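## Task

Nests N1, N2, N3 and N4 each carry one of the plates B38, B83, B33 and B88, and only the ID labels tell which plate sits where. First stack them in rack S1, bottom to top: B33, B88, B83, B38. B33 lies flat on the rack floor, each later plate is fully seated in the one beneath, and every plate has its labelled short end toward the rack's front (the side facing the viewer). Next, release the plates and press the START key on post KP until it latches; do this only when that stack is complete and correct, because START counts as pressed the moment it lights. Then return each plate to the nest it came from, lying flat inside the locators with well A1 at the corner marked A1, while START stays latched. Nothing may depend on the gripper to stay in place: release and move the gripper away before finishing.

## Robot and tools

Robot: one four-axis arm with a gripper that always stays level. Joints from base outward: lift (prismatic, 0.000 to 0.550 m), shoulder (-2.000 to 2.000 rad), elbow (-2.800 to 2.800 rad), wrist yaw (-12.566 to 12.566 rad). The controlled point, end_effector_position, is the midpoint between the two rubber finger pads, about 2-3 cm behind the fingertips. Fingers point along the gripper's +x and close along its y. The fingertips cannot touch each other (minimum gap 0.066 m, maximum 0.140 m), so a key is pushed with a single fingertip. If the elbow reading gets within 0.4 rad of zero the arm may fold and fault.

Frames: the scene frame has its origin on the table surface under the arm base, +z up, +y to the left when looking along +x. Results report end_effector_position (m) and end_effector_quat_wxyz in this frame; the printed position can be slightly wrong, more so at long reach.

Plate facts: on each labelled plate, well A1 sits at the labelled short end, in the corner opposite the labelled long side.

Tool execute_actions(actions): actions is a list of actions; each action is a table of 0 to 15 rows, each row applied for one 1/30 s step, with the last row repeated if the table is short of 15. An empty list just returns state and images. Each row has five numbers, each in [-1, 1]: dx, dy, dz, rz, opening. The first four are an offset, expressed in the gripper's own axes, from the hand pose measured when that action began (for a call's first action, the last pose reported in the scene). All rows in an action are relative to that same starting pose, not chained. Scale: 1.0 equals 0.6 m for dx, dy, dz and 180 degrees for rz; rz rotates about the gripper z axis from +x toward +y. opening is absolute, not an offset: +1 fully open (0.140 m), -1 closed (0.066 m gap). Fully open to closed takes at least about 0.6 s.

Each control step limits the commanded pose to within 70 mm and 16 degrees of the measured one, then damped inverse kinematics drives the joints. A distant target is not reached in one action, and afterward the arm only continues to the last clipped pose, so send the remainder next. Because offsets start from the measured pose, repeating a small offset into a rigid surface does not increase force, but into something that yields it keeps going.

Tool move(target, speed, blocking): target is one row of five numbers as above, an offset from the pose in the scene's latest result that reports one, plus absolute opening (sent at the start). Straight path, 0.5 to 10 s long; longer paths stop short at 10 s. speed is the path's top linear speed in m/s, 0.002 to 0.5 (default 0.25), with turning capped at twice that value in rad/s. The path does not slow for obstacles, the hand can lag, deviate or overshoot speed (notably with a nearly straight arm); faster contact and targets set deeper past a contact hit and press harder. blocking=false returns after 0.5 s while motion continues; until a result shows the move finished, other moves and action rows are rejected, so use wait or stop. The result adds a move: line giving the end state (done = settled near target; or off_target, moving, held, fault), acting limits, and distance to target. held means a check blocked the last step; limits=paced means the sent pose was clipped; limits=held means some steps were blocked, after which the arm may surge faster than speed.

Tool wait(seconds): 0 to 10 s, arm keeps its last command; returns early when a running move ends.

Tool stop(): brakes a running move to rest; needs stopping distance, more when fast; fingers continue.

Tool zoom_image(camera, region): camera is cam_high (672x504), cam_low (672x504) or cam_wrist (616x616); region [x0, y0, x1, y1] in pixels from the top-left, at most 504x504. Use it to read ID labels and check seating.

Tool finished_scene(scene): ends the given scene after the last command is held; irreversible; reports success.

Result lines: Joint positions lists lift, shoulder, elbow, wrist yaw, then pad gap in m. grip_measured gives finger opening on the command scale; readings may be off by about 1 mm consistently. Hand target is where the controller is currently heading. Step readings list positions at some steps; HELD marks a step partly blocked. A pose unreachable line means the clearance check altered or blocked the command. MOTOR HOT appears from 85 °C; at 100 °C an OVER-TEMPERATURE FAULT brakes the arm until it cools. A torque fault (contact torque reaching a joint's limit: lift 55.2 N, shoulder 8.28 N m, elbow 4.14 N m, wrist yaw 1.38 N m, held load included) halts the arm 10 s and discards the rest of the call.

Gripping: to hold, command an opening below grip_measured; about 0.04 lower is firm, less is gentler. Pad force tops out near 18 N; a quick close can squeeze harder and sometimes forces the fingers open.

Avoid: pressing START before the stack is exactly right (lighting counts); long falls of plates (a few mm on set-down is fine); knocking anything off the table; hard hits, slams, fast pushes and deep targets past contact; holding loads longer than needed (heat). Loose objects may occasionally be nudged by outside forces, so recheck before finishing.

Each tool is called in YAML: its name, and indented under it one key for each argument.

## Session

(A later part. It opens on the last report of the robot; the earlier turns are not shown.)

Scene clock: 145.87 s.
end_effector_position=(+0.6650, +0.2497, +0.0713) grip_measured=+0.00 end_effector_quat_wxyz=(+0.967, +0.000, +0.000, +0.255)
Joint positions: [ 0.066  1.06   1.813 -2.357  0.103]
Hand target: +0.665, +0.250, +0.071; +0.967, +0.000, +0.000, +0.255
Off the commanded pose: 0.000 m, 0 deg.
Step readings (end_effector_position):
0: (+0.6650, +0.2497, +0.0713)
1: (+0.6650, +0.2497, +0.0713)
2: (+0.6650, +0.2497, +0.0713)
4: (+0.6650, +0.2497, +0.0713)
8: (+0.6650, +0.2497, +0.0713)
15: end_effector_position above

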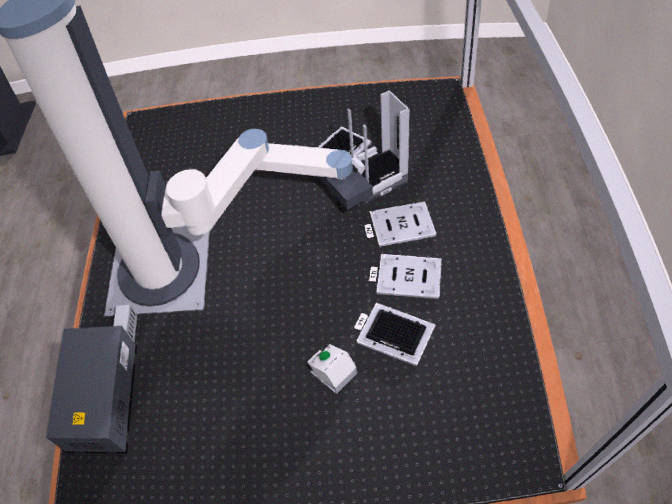

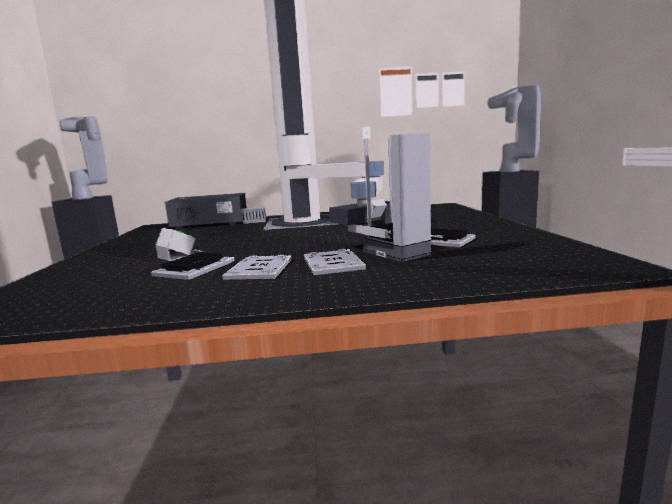

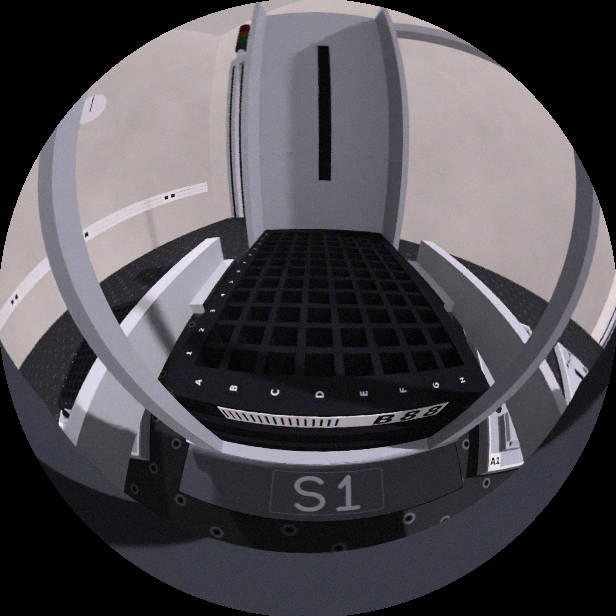

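execute_actions:
  actions:
    - [[0.0017,0,0,0,0]]
    - [[0,0,0,0,-0.4]]
    - [[0,0,0,0,-0.43],[0,0,0,0,-0.44],[0,0,0,0,-0.45],[0,0,0,0,-0.47],[0,0,0,0,-0.5]]

move:
  target: [0,0,0.492,0,-0.5]
  speed: 0.2

move:
  target: [-0.0699,-0.301,0,-0.1136,-0.5]
  speed: 0.15

Scene clock: 160.13 s.
end_effector_position=(+0.5536, +0.3978, +0.0283) grip_measured=-0.46 end_effector_quat_wxyz=(+0.907, +0.000, +0.000, +0.422)
Joint positions: [ 0.023  1.395  1.809 -2.333  0.086]
Hand target: +0.554, +0.398, +0.028; +0.907, +0.000, +0.000, +0.422
Off the commanded pose: 0.000 m, 0 deg.
Step readings (end_effector_position; steps 1 to 15: 1st action; 16 to 30: 2nd action; 31 to 45: 3rd action):
0: (+0.5530, +0.3970, +0.0283)
1: (+0.5530, +0.3970, +0.0283)
2: (+0.5535, +0.3977, +0.0283)
4: (+0.5536, +0.3978, +0.0283)
8: (+0.5536, +0.3978, +0.0283)
15: (+0.5536, +0.3978, +0.0283)
16: (+0.5536, +0.3978, +0.0283)
17: (+0.5536, +0.3978, +0.0283)
19: (+0.5536, +0.3978, +0.0283)
23: (+0.5536, +0.3978, +0.0283)
30: (+0.5536, +0.3978, +0.0283)
31: (+0.5536, +0.3978, +0.0283)
32: (+0.5536, +0.3978, +0.0283)
34: (+0.5536, +0.3978, +0.0283)
38: (+0.5536, +0.3978, +0.0283)
45: end_effector_position above

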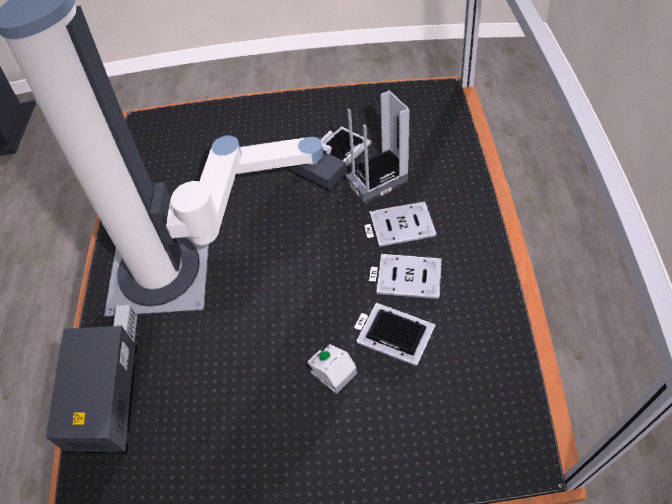

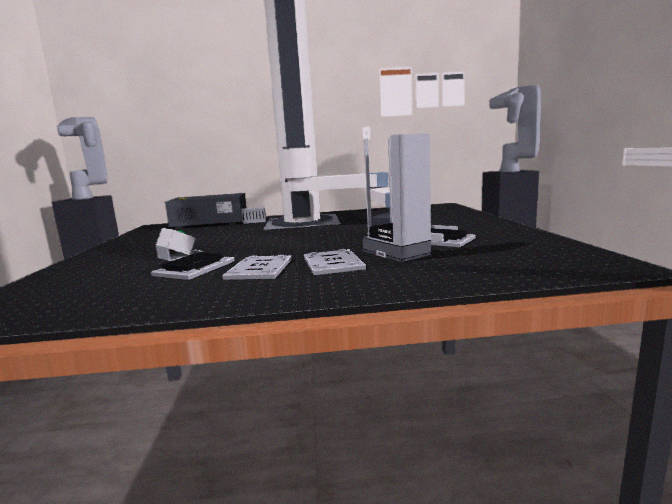

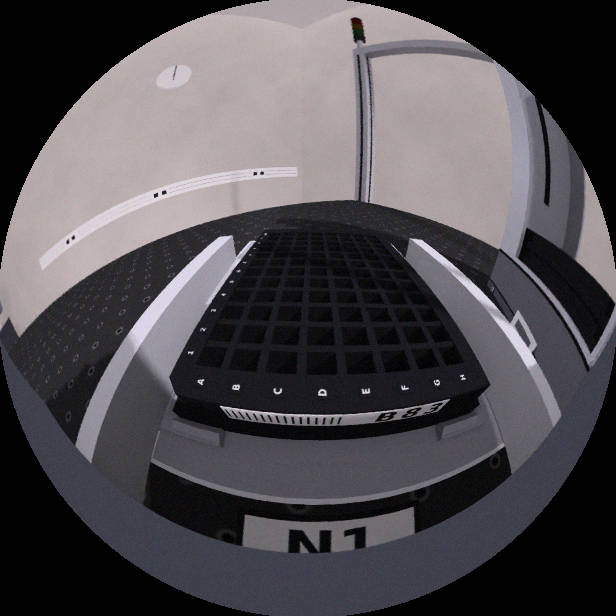

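Scene clock: 162.00 s.
end_effector_position=(+0.5536, +0.3978, +0.3235) grip_measured=-0.46 end_effector_quat_wxyz=(+0.907, +0.000, +0.000, +0.422)
Joint positions: [ 0.319  1.395  1.809 -2.333  0.086]
Hand target: +0.554, +0.398, +0.323; +0.907, +0.000, +0.000, +0.422
Off the commanded pose: 0.000 m, 0 deg.
move: done

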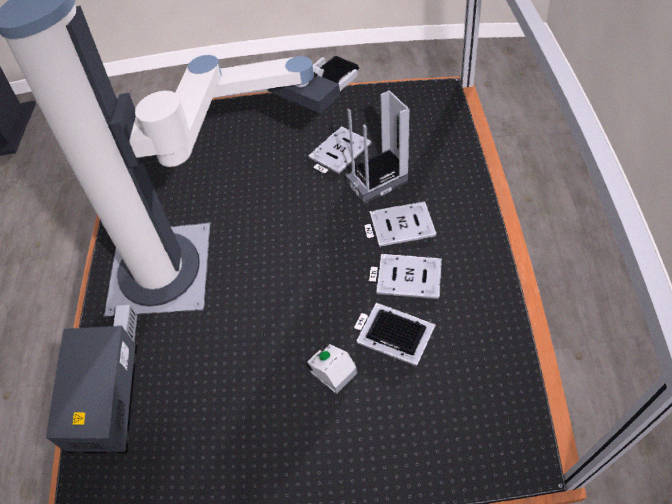

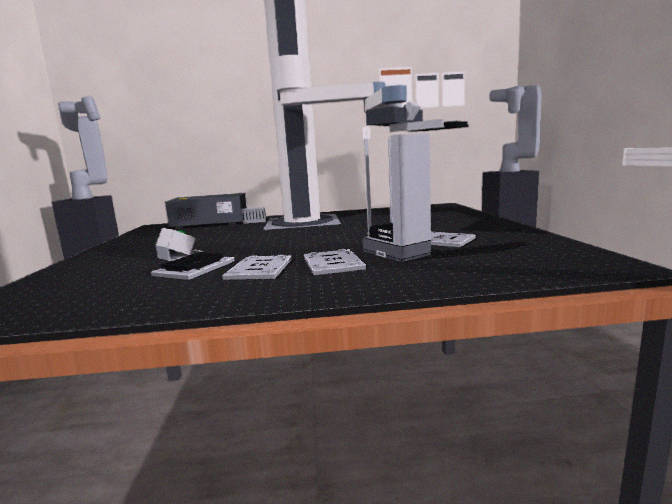

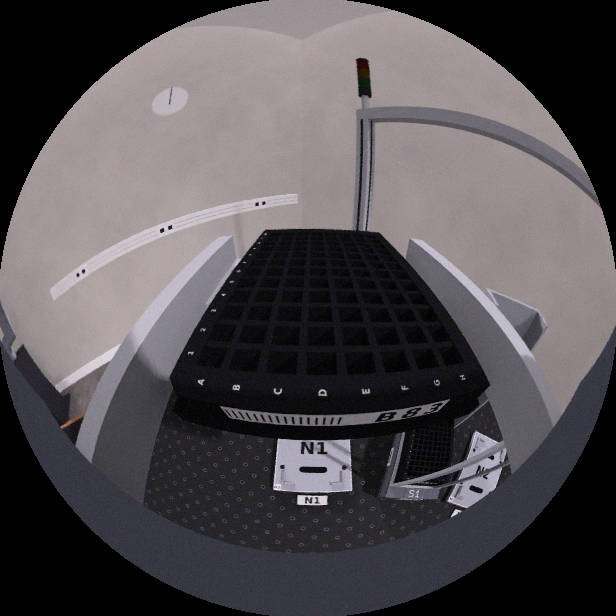

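Scene clock: 163.53 s.
end_effector_position=(+0.6648, +0.2493, +0.3235) grip_measured=-0.46 end_effector_quat_wxyz=(+0.967, +0.000, +0.000, +0.254)
Joint positions: [ 0.319  1.061  1.81  -2.358  0.086]
Hand target: +0.665, +0.249, +0.324; +0.967, +0.000, +0.000, +0.254
Off the commanded pose: 0.000 m, 0 deg.
move: done

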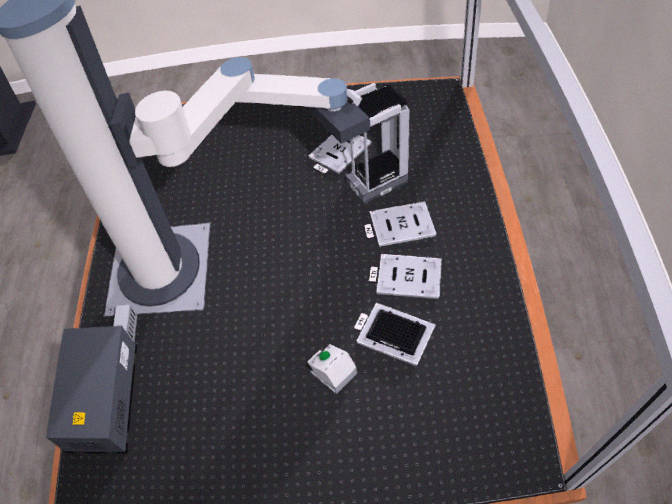

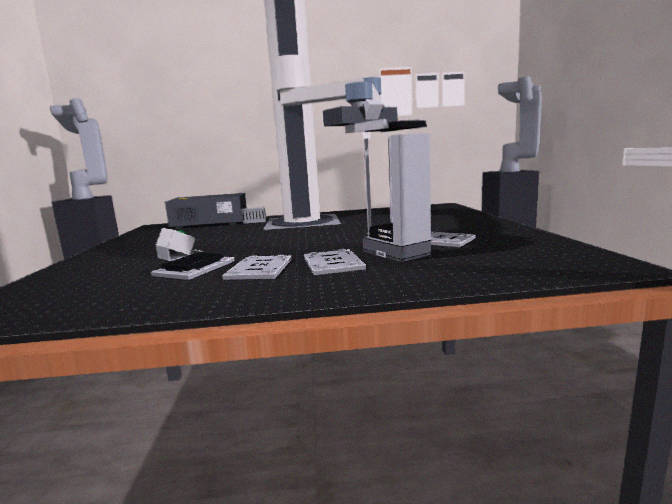

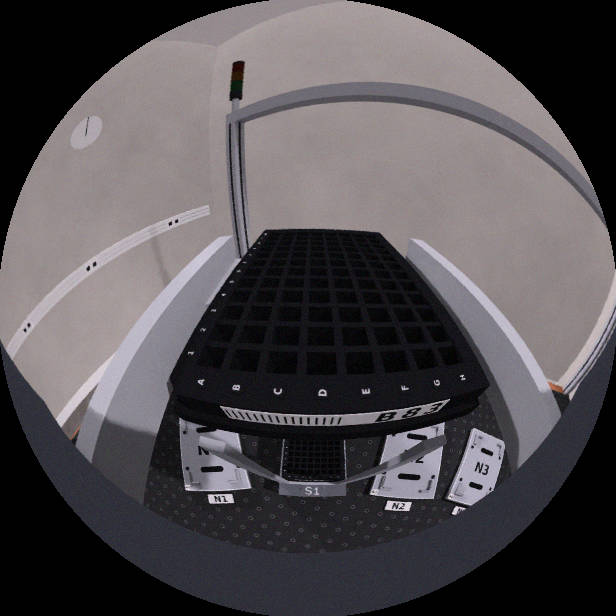

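move:
  target: [0,0.0007,-0.03,0,-0.5]
  speed: 0.012

Scene clock: 167.37 s.
end_effector_position=(+0.6646, +0.2496, +0.3055) grip_measured=-0.46 end_effector_quat_wxyz=(+0.967, +0.000, +0.000, +0.254)
Joint positions: [ 0.3    1.062  1.81  -2.358  0.086]
Hand target: +0.665, +0.250, +0.306; +0.967, +0.000, +0.000, +0.254
Off the commanded pose: 0.000 m, 0 deg.
move: done

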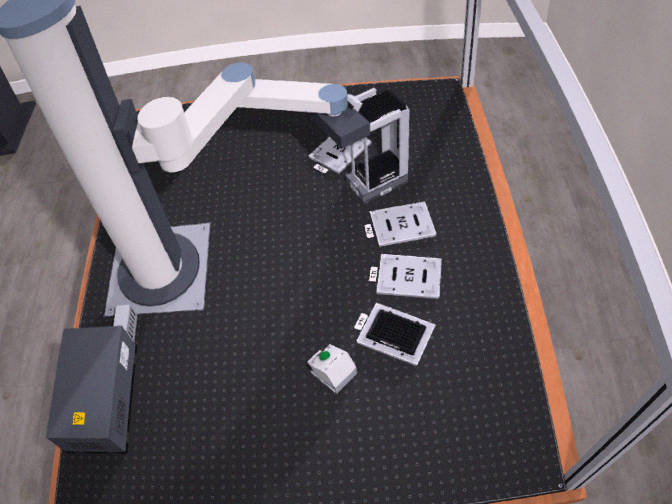

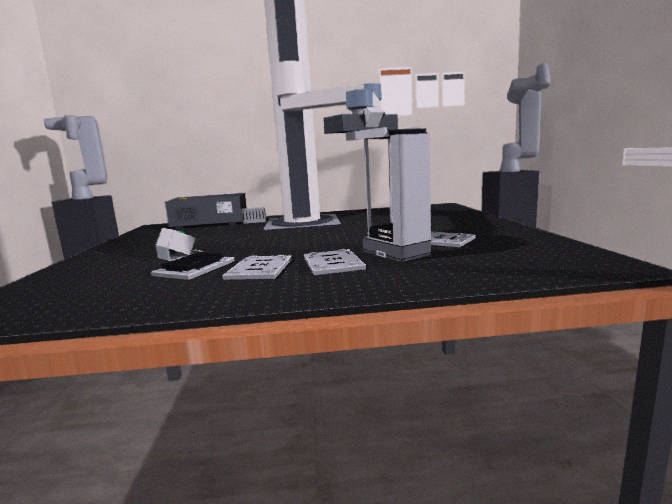

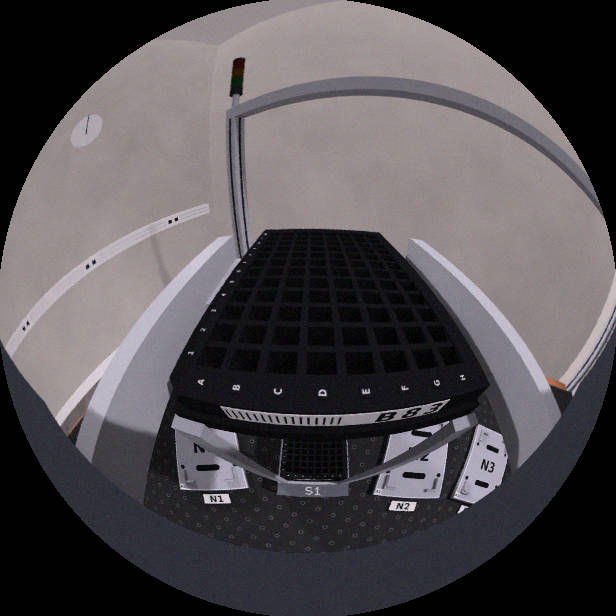

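move:
  target: [0,0,-0.357,0,-0.5]
  speed: 0.12

move:
  target: [0,0,-0.012,0,-0.5]
  speed: 0.008

Scene clock: 172.53 s.
end_effector_position=(+0.6646, +0.2496, +0.0912) grip_measured=-0.46 end_effector_quat_wxyz=(+0.967, +0.000, +0.000, +0.254)
Joint positions: [ 0.086  1.062  1.81  -2.358  0.086]
Hand target: +0.665, +0.250, +0.091; +0.967, +0.000, +0.000, +0.254
Off the commanded pose: 0.000 m, 0 deg.
move: done

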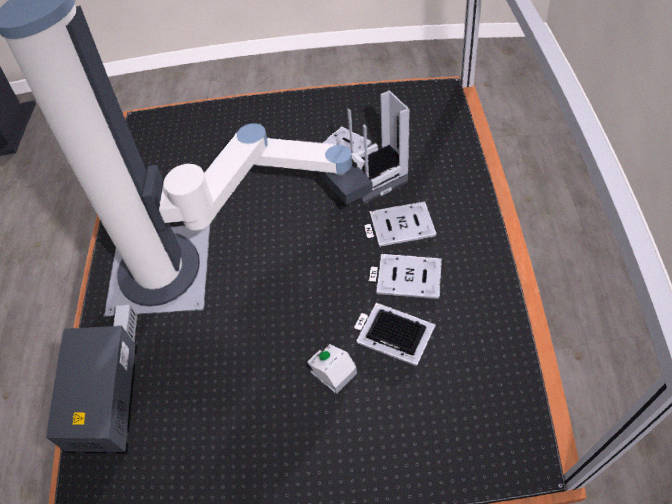

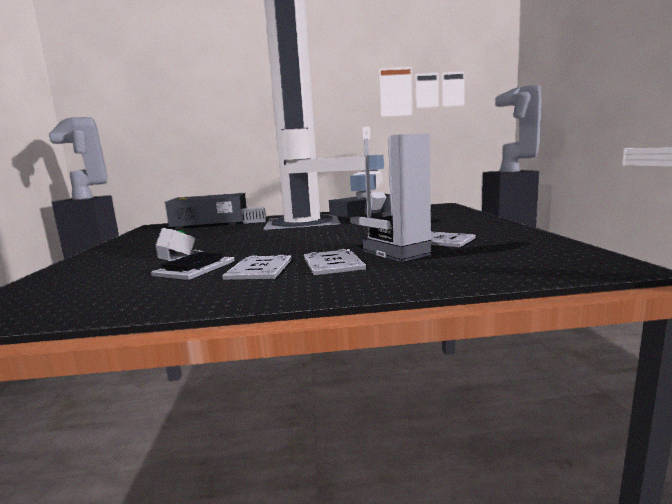

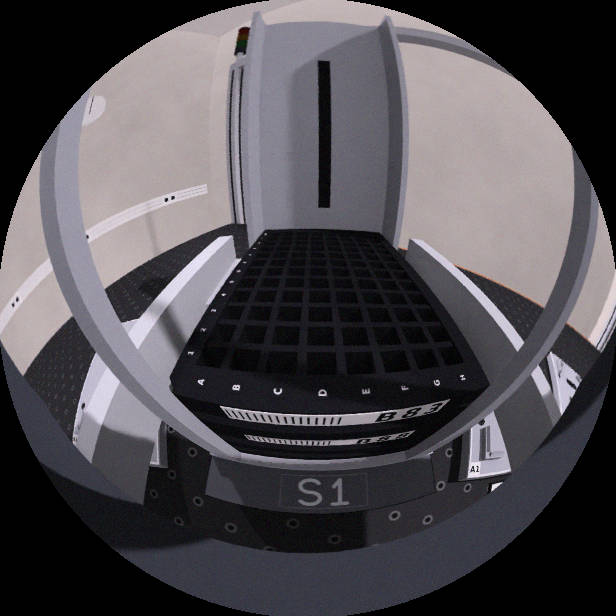

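Scene clock: 173.67 s.
end_effector_position=(+0.6646, +0.2496, +0.0842) grip_measured=-0.46 end_effector_quat_wxyz=(+0.967, +0.000, +0.000, +0.254)
Joint positions: [ 0.079  1.062  1.81  -2.358  0.086]
Hand target: +0.665, +0.250, +0.084; +0.967, +0.000, +0.000, +0.254
Off the commanded pose: 0.000 m, 0 deg.
move: done

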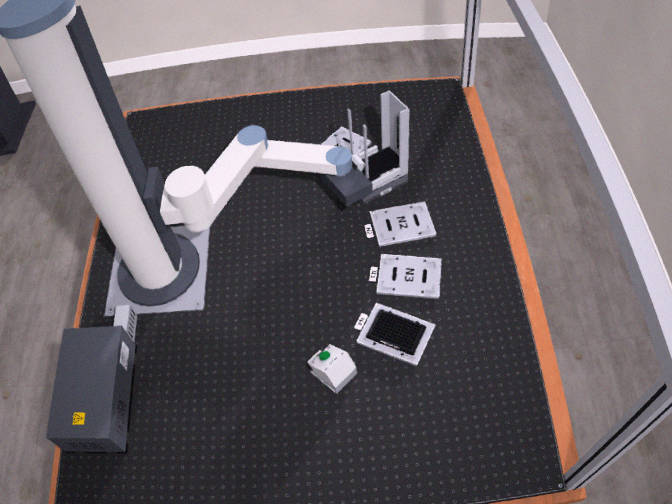

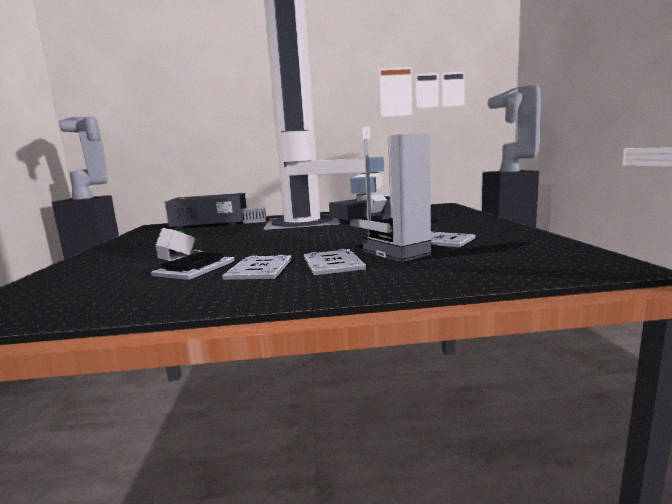

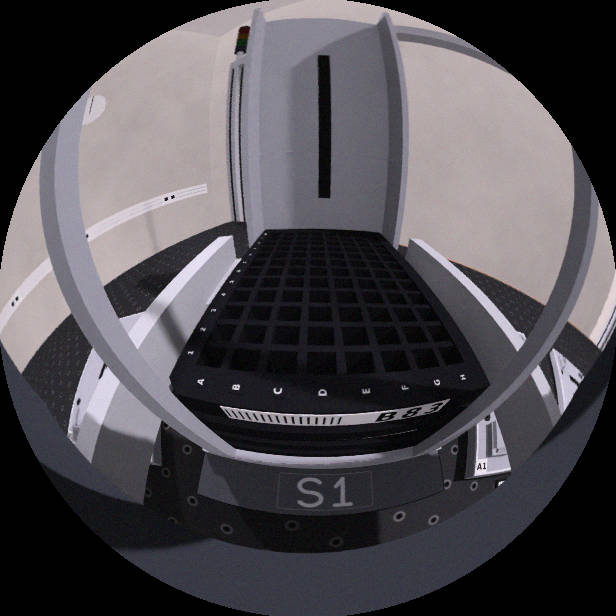

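execute_actions:
  actions:
    - [[0,0,0,0,0]]

move:
  target: [-0.27,0,0,0,0]

move:
  target: [-0.1715,-0.7495,-0.015,-0.323,0]

Scene clock: 179.97 s.
end_effector_position=(+0.6646, +0.2496, +0.0842) grip_measured=+0.00 end_effector_quat_wxyz=(+0.967, +0.000, +0.000, +0.254)
Joint positions: [ 0.079  1.062  1.81  -2.358  0.103]
Hand target: +0.665, +0.250, +0.084; +0.967, +0.000, +0.000, +0.254
Off the commanded pose: 0.000 m, 0 deg.
Step readings (end_effector_position):
0: (+0.6646, +0.2496, +0.0842)
1: (+0.6646, +0.2496, +0.0842)
2: (+0.6646, +0.2496, +0.0842)
4: (+0.6646, +0.2496, +0.0842)
8: (+0.6646, +0.2496, +0.0842)
15: end_effector_position above

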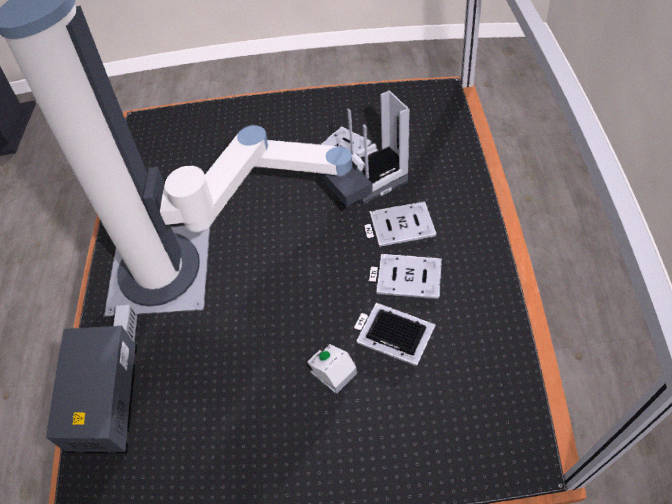

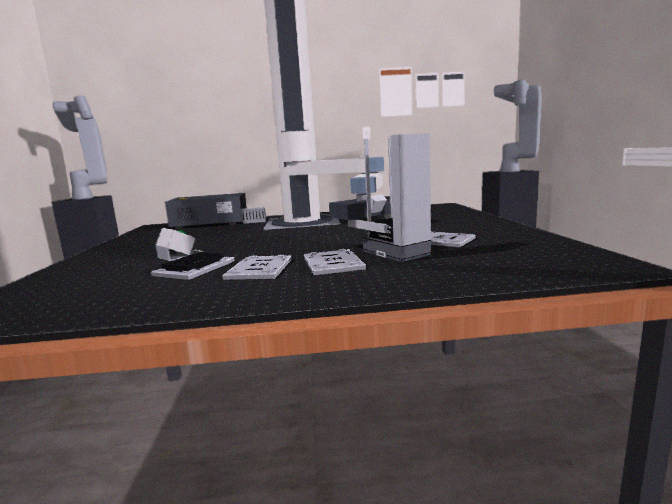

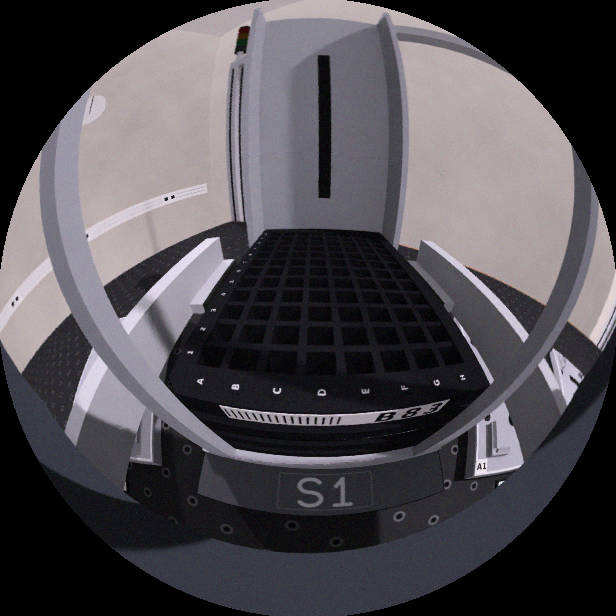

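Scene clock: 181.03 s.
end_effector_position=(+0.5235, +0.1699, +0.0842) grip_measured=+0.00 end_effector_quat_wxyz=(+0.967, +0.000, +0.000, +0.254)
Joint positions: [ 0.079  1.356  0.984 -1.826  0.103]
Hand target: +0.524, +0.170, +0.084; +0.967, +0.000, +0.000, +0.254
Off the commanded pose: 0.000 m, 0 deg.
move: done

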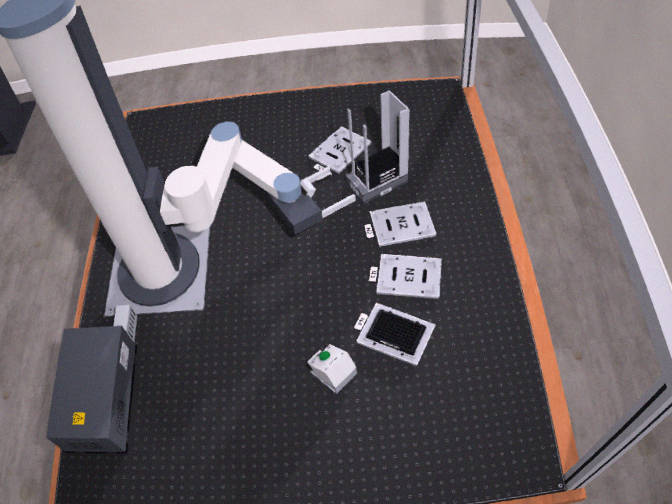

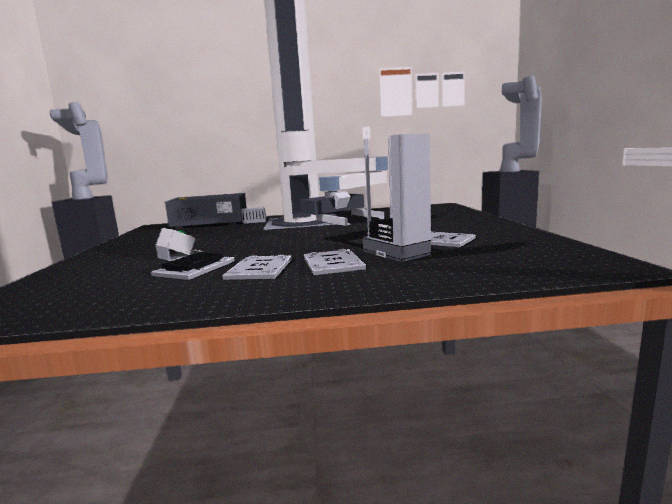

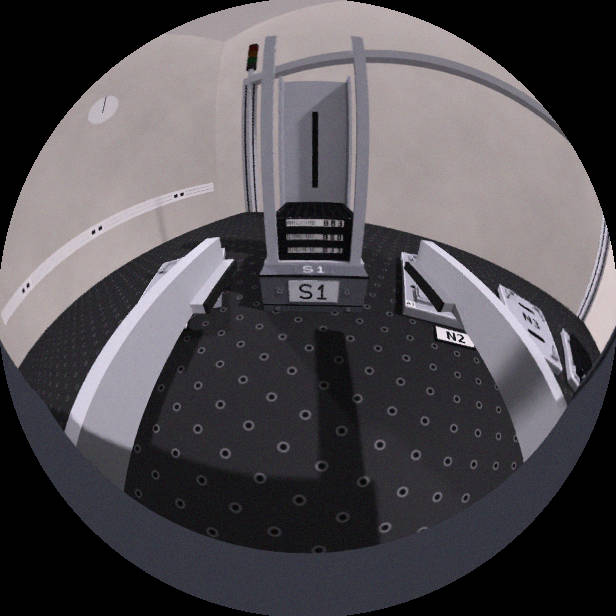

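Scene clock: 183.47 s.
end_effector_position=(+0.6547, -0.2725, +0.0752) grip_measured=+0.00 end_effector_quat_wxyz=(+0.969, +0.000, +0.000, -0.248)
Joint positions: [ 0.07   0.078  1.823 -2.402  0.103]
Hand target: +0.655, -0.272, +0.075; +0.969, +0.000, +0.000, -0.248
Off the commanded pose: 0.000 m, 0 deg.
move: done

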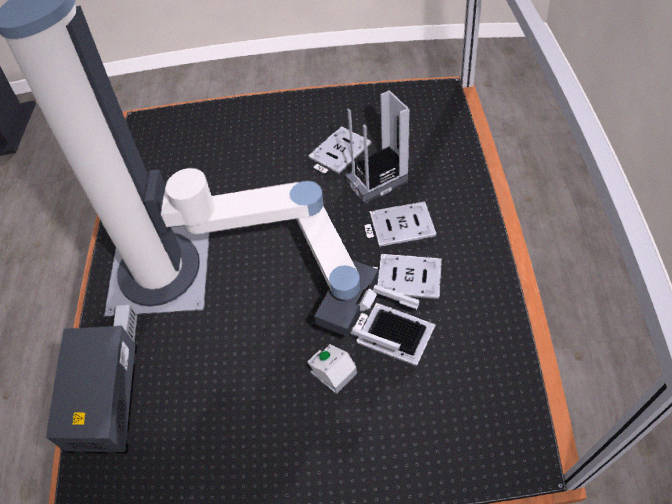

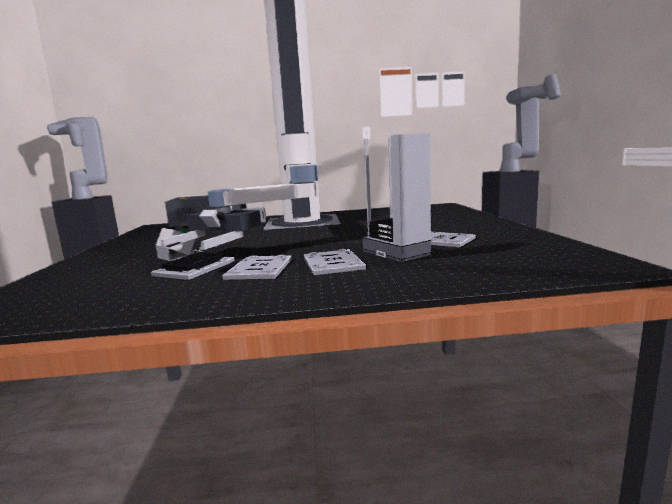

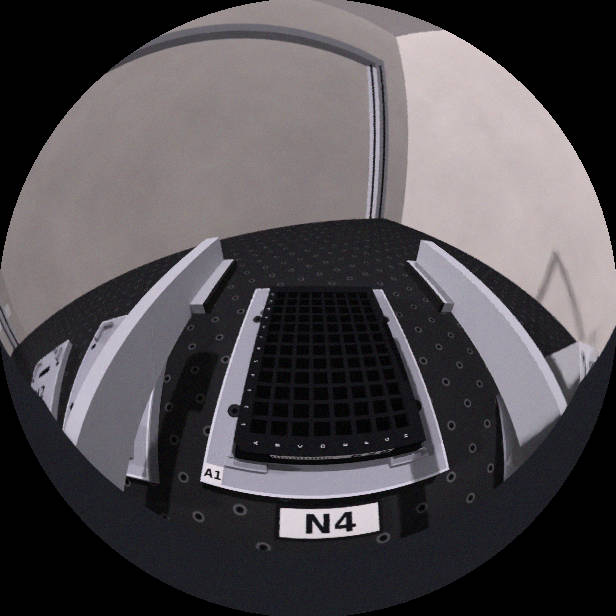

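move:
  target: [0.0005,-0.0025,-0.0782,0.007,0]
  speed: 0.05

Scene clock: 190.37 s.
end_effector_position=(+0.6542, -0.2739, +0.0283) grip_measured=+0.00 end_effector_quat_wxyz=(+0.971, +0.000, +0.000, -0.237)
Joint positions: [ 0.023  0.066  1.825 -2.37   0.103]
Hand target: +0.654, -0.274, +0.028; +0.971, +0.000, +0.000, -0.237
Off the commanded pose: 0.000 m, 0 deg.
move: done

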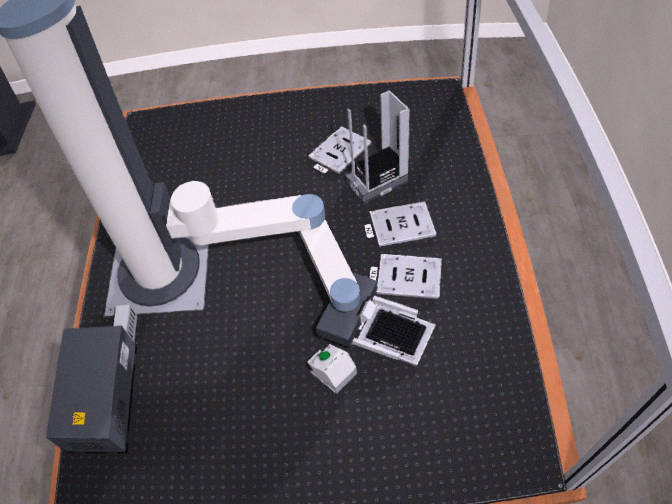

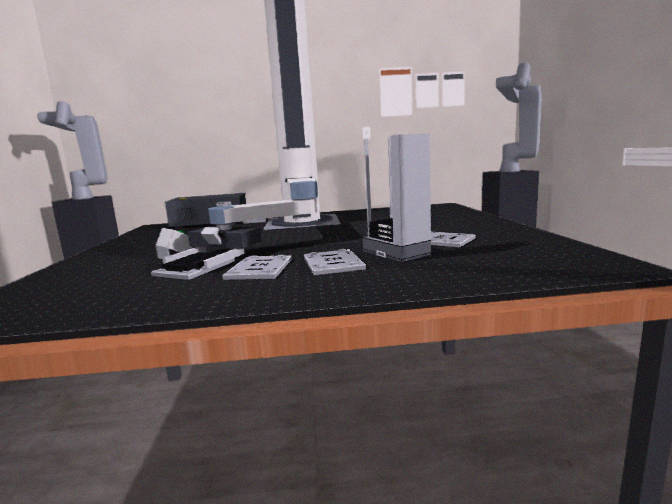

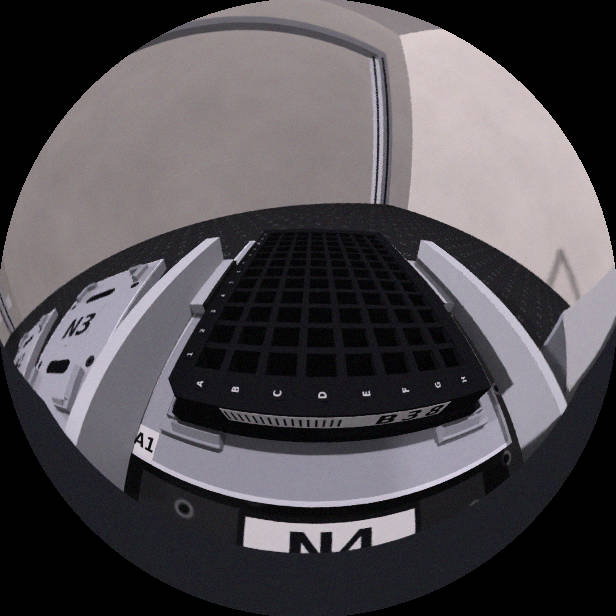

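execute_actions:
  actions:
    - [[0,0,0,0.0016,-0.4]]
    - [[0,0,0,0,-0.43],[0,0,0,0,-0.44],[0,0,0,0,-0.45],[0,0,0,0,-0.47],[0,0,0,0,-0.5]]

move:
  target: [0,0,0.492,0,-0.5]
  speed: 0.2

move:
  target: [-0.3821,0.7848,0,0.3148,-0.5]

Scene clock: 198.97 s.
end_effector_position=(+0.6542, -0.2739, +0.0283) grip_measured=-0.45 end_effector_quat_wxyz=(+0.972, +0.000, +0.000, -0.235)
Joint positions: [ 0.023  0.064  1.826 -2.364  0.086]
Hand target: +0.654, -0.274, +0.028; +0.972, +0.000, +0.000, -0.235
Off the commanded pose: 0.000 m, 0 deg.
Step readings (end_effector_position; steps 1 to 15: 1st action; 16 to 30: 2nd action):
0: (+0.6542, -0.2739, +0.0283)
1: (+0.6542, -0.2739, +0.0283)
2: (+0.6543, -0.2738, +0.0283)
4: (+0.6542, -0.2739, +0.0283)
8: (+0.6542, -0.2739, +0.0283)
15: (+0.6542, -0.2739, +0.0283)
16: (+0.6542, -0.2739, +0.0283)
17: (+0.6542, -0.2739, +0.0283)
19: (+0.6542, -0.2739, +0.0283)
23: (+0.6542, -0.2739, +0.0283)
30: end_effector_position above

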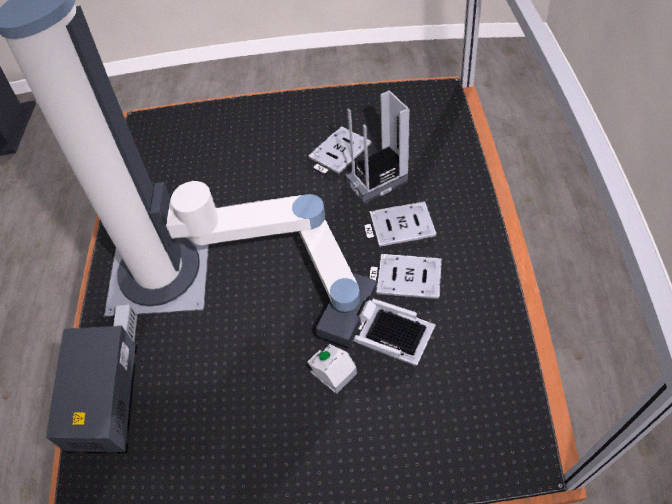

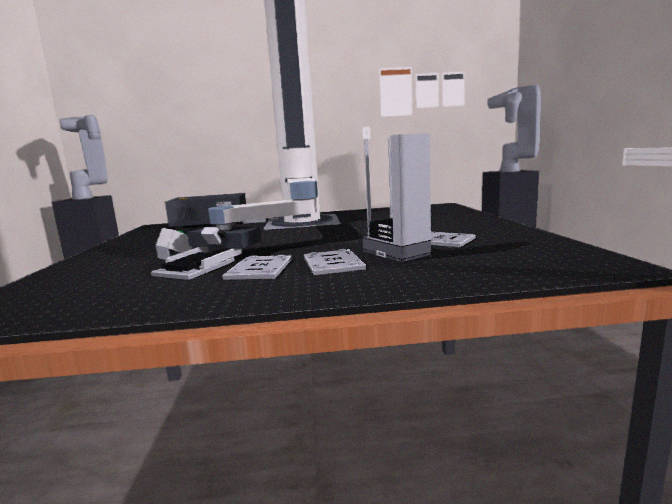

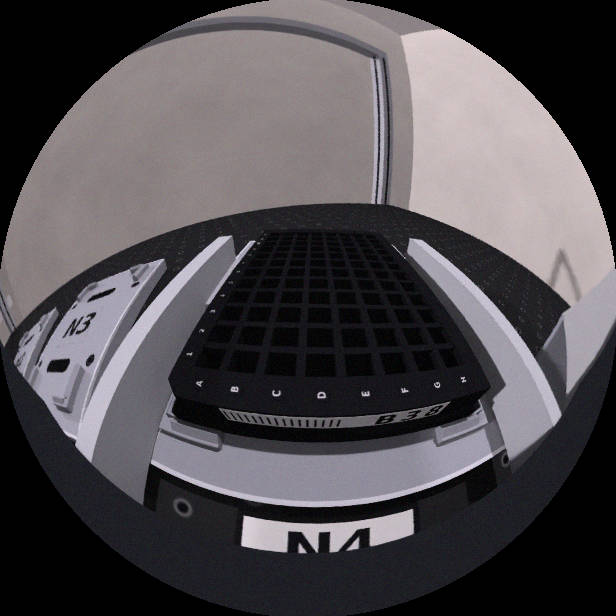

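Scene clock: 200.83 s.
end_effector_position=(+0.6542, -0.2739, +0.3235) grip_measured=-0.45 end_effector_quat_wxyz=(+0.972, +0.000, +0.000, -0.235)
Joint positions: [ 0.319  0.064  1.826 -2.364  0.086]
Hand target: +0.654, -0.274, +0.323; +0.972, +0.000, +0.000, -0.235
Off the commanded pose: 0.000 m, 0 deg.
move: done

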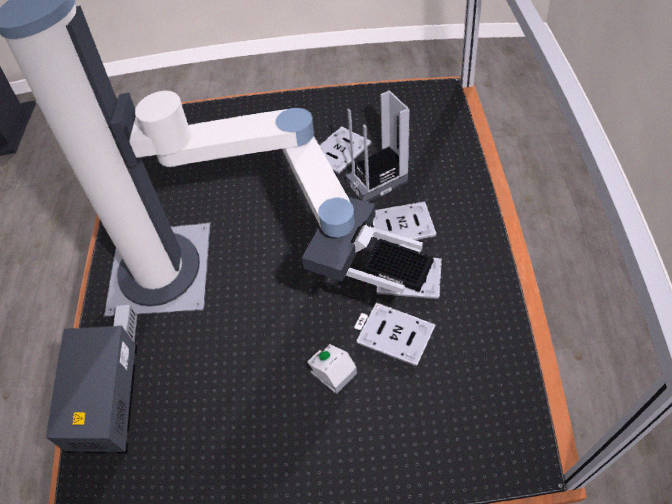

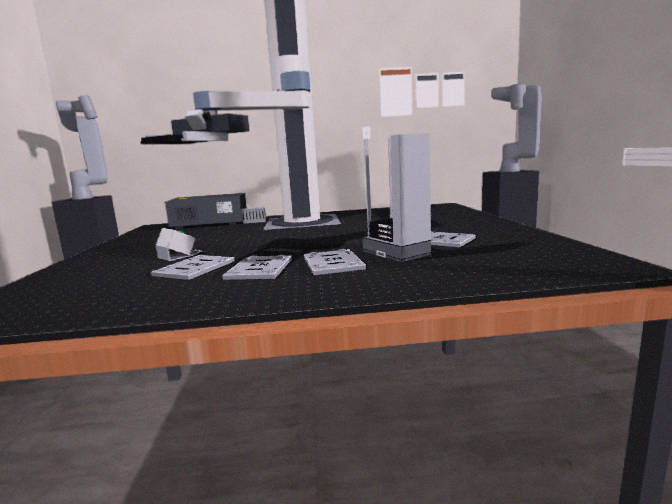

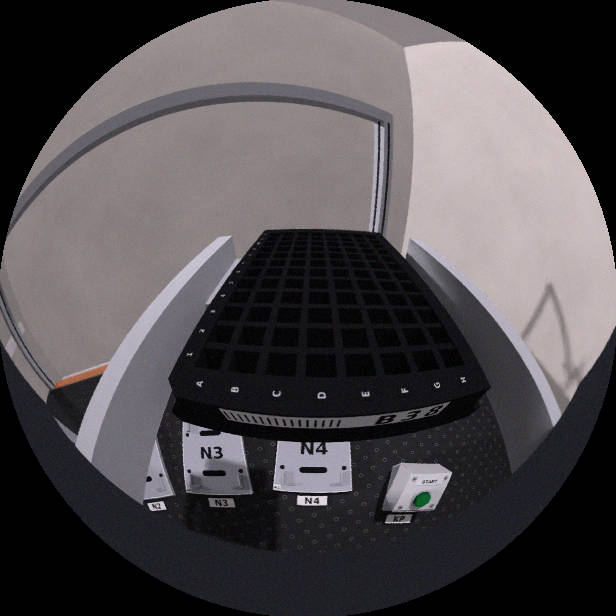

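Scene clock: 203.27 s.
end_effector_position=(+0.6655, +0.2499, +0.3235) grip_measured=-0.45 end_effector_quat_wxyz=(+0.967, +0.000, +0.000, +0.255)
Joint positions: [ 0.319  1.059  1.816 -2.36   0.086]
Hand target: +0.666, +0.250, +0.324; +0.967, +0.000, +0.000, +0.254
Off the commanded pose: 0.000 m, 0 deg.
move: done

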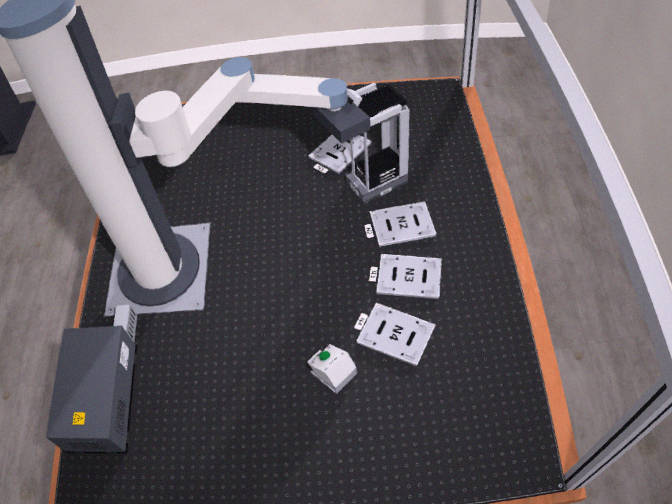

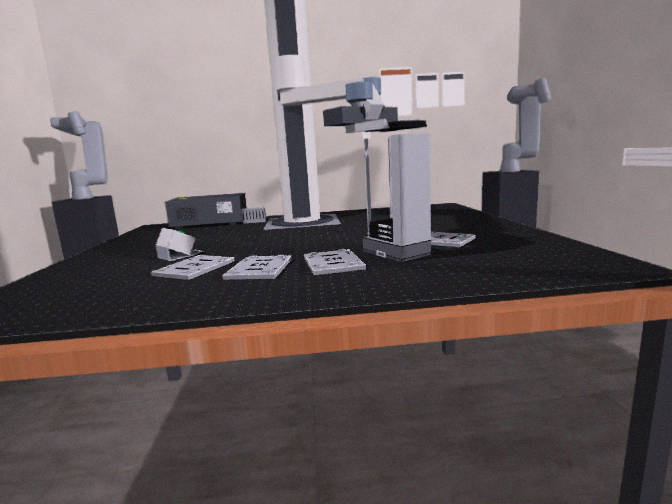

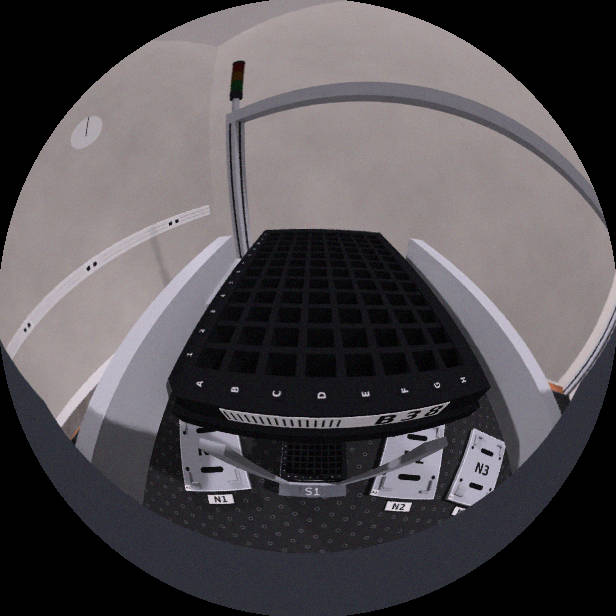

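move:
  target: [-0.0005,0.0002,-0.03,0,-0.5]
  speed: 0.012

Scene clock: 208.00 s.
end_effector_position=(+0.6652, +0.2498, +0.3055) grip_measured=-0.45 end_effector_quat_wxyz=(+0.967, +0.000, +0.000, +0.255)
Joint positions: [ 0.3    1.06   1.814 -2.359  0.086]
Hand target: +0.665, +0.250, +0.306; +0.967, +0.000, +0.000, +0.255
Off the commanded pose: 0.000 m, 0 deg.
move: done

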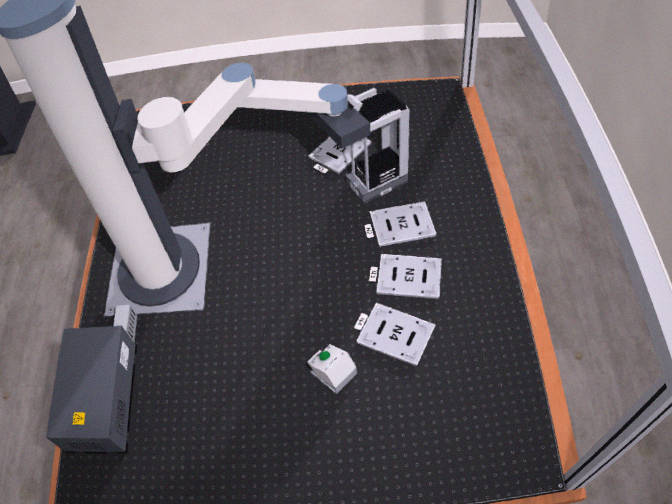

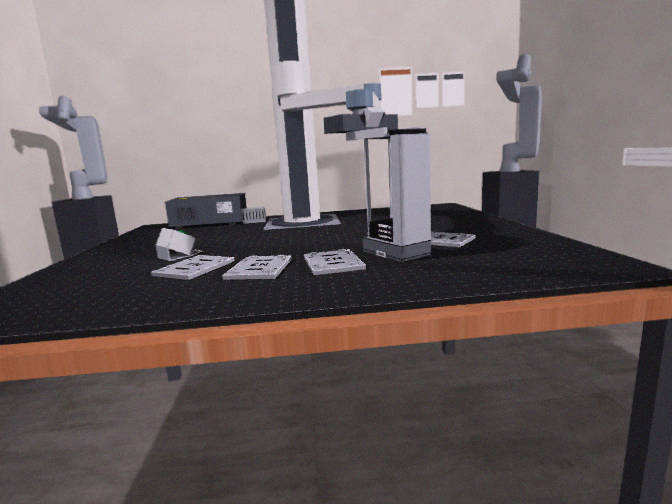

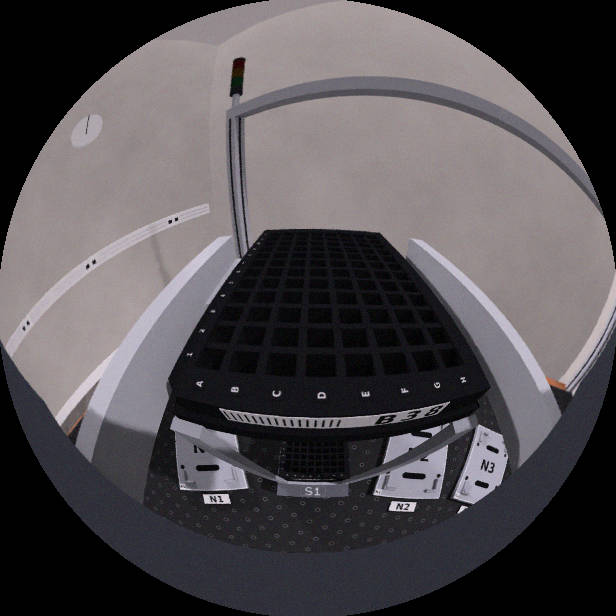

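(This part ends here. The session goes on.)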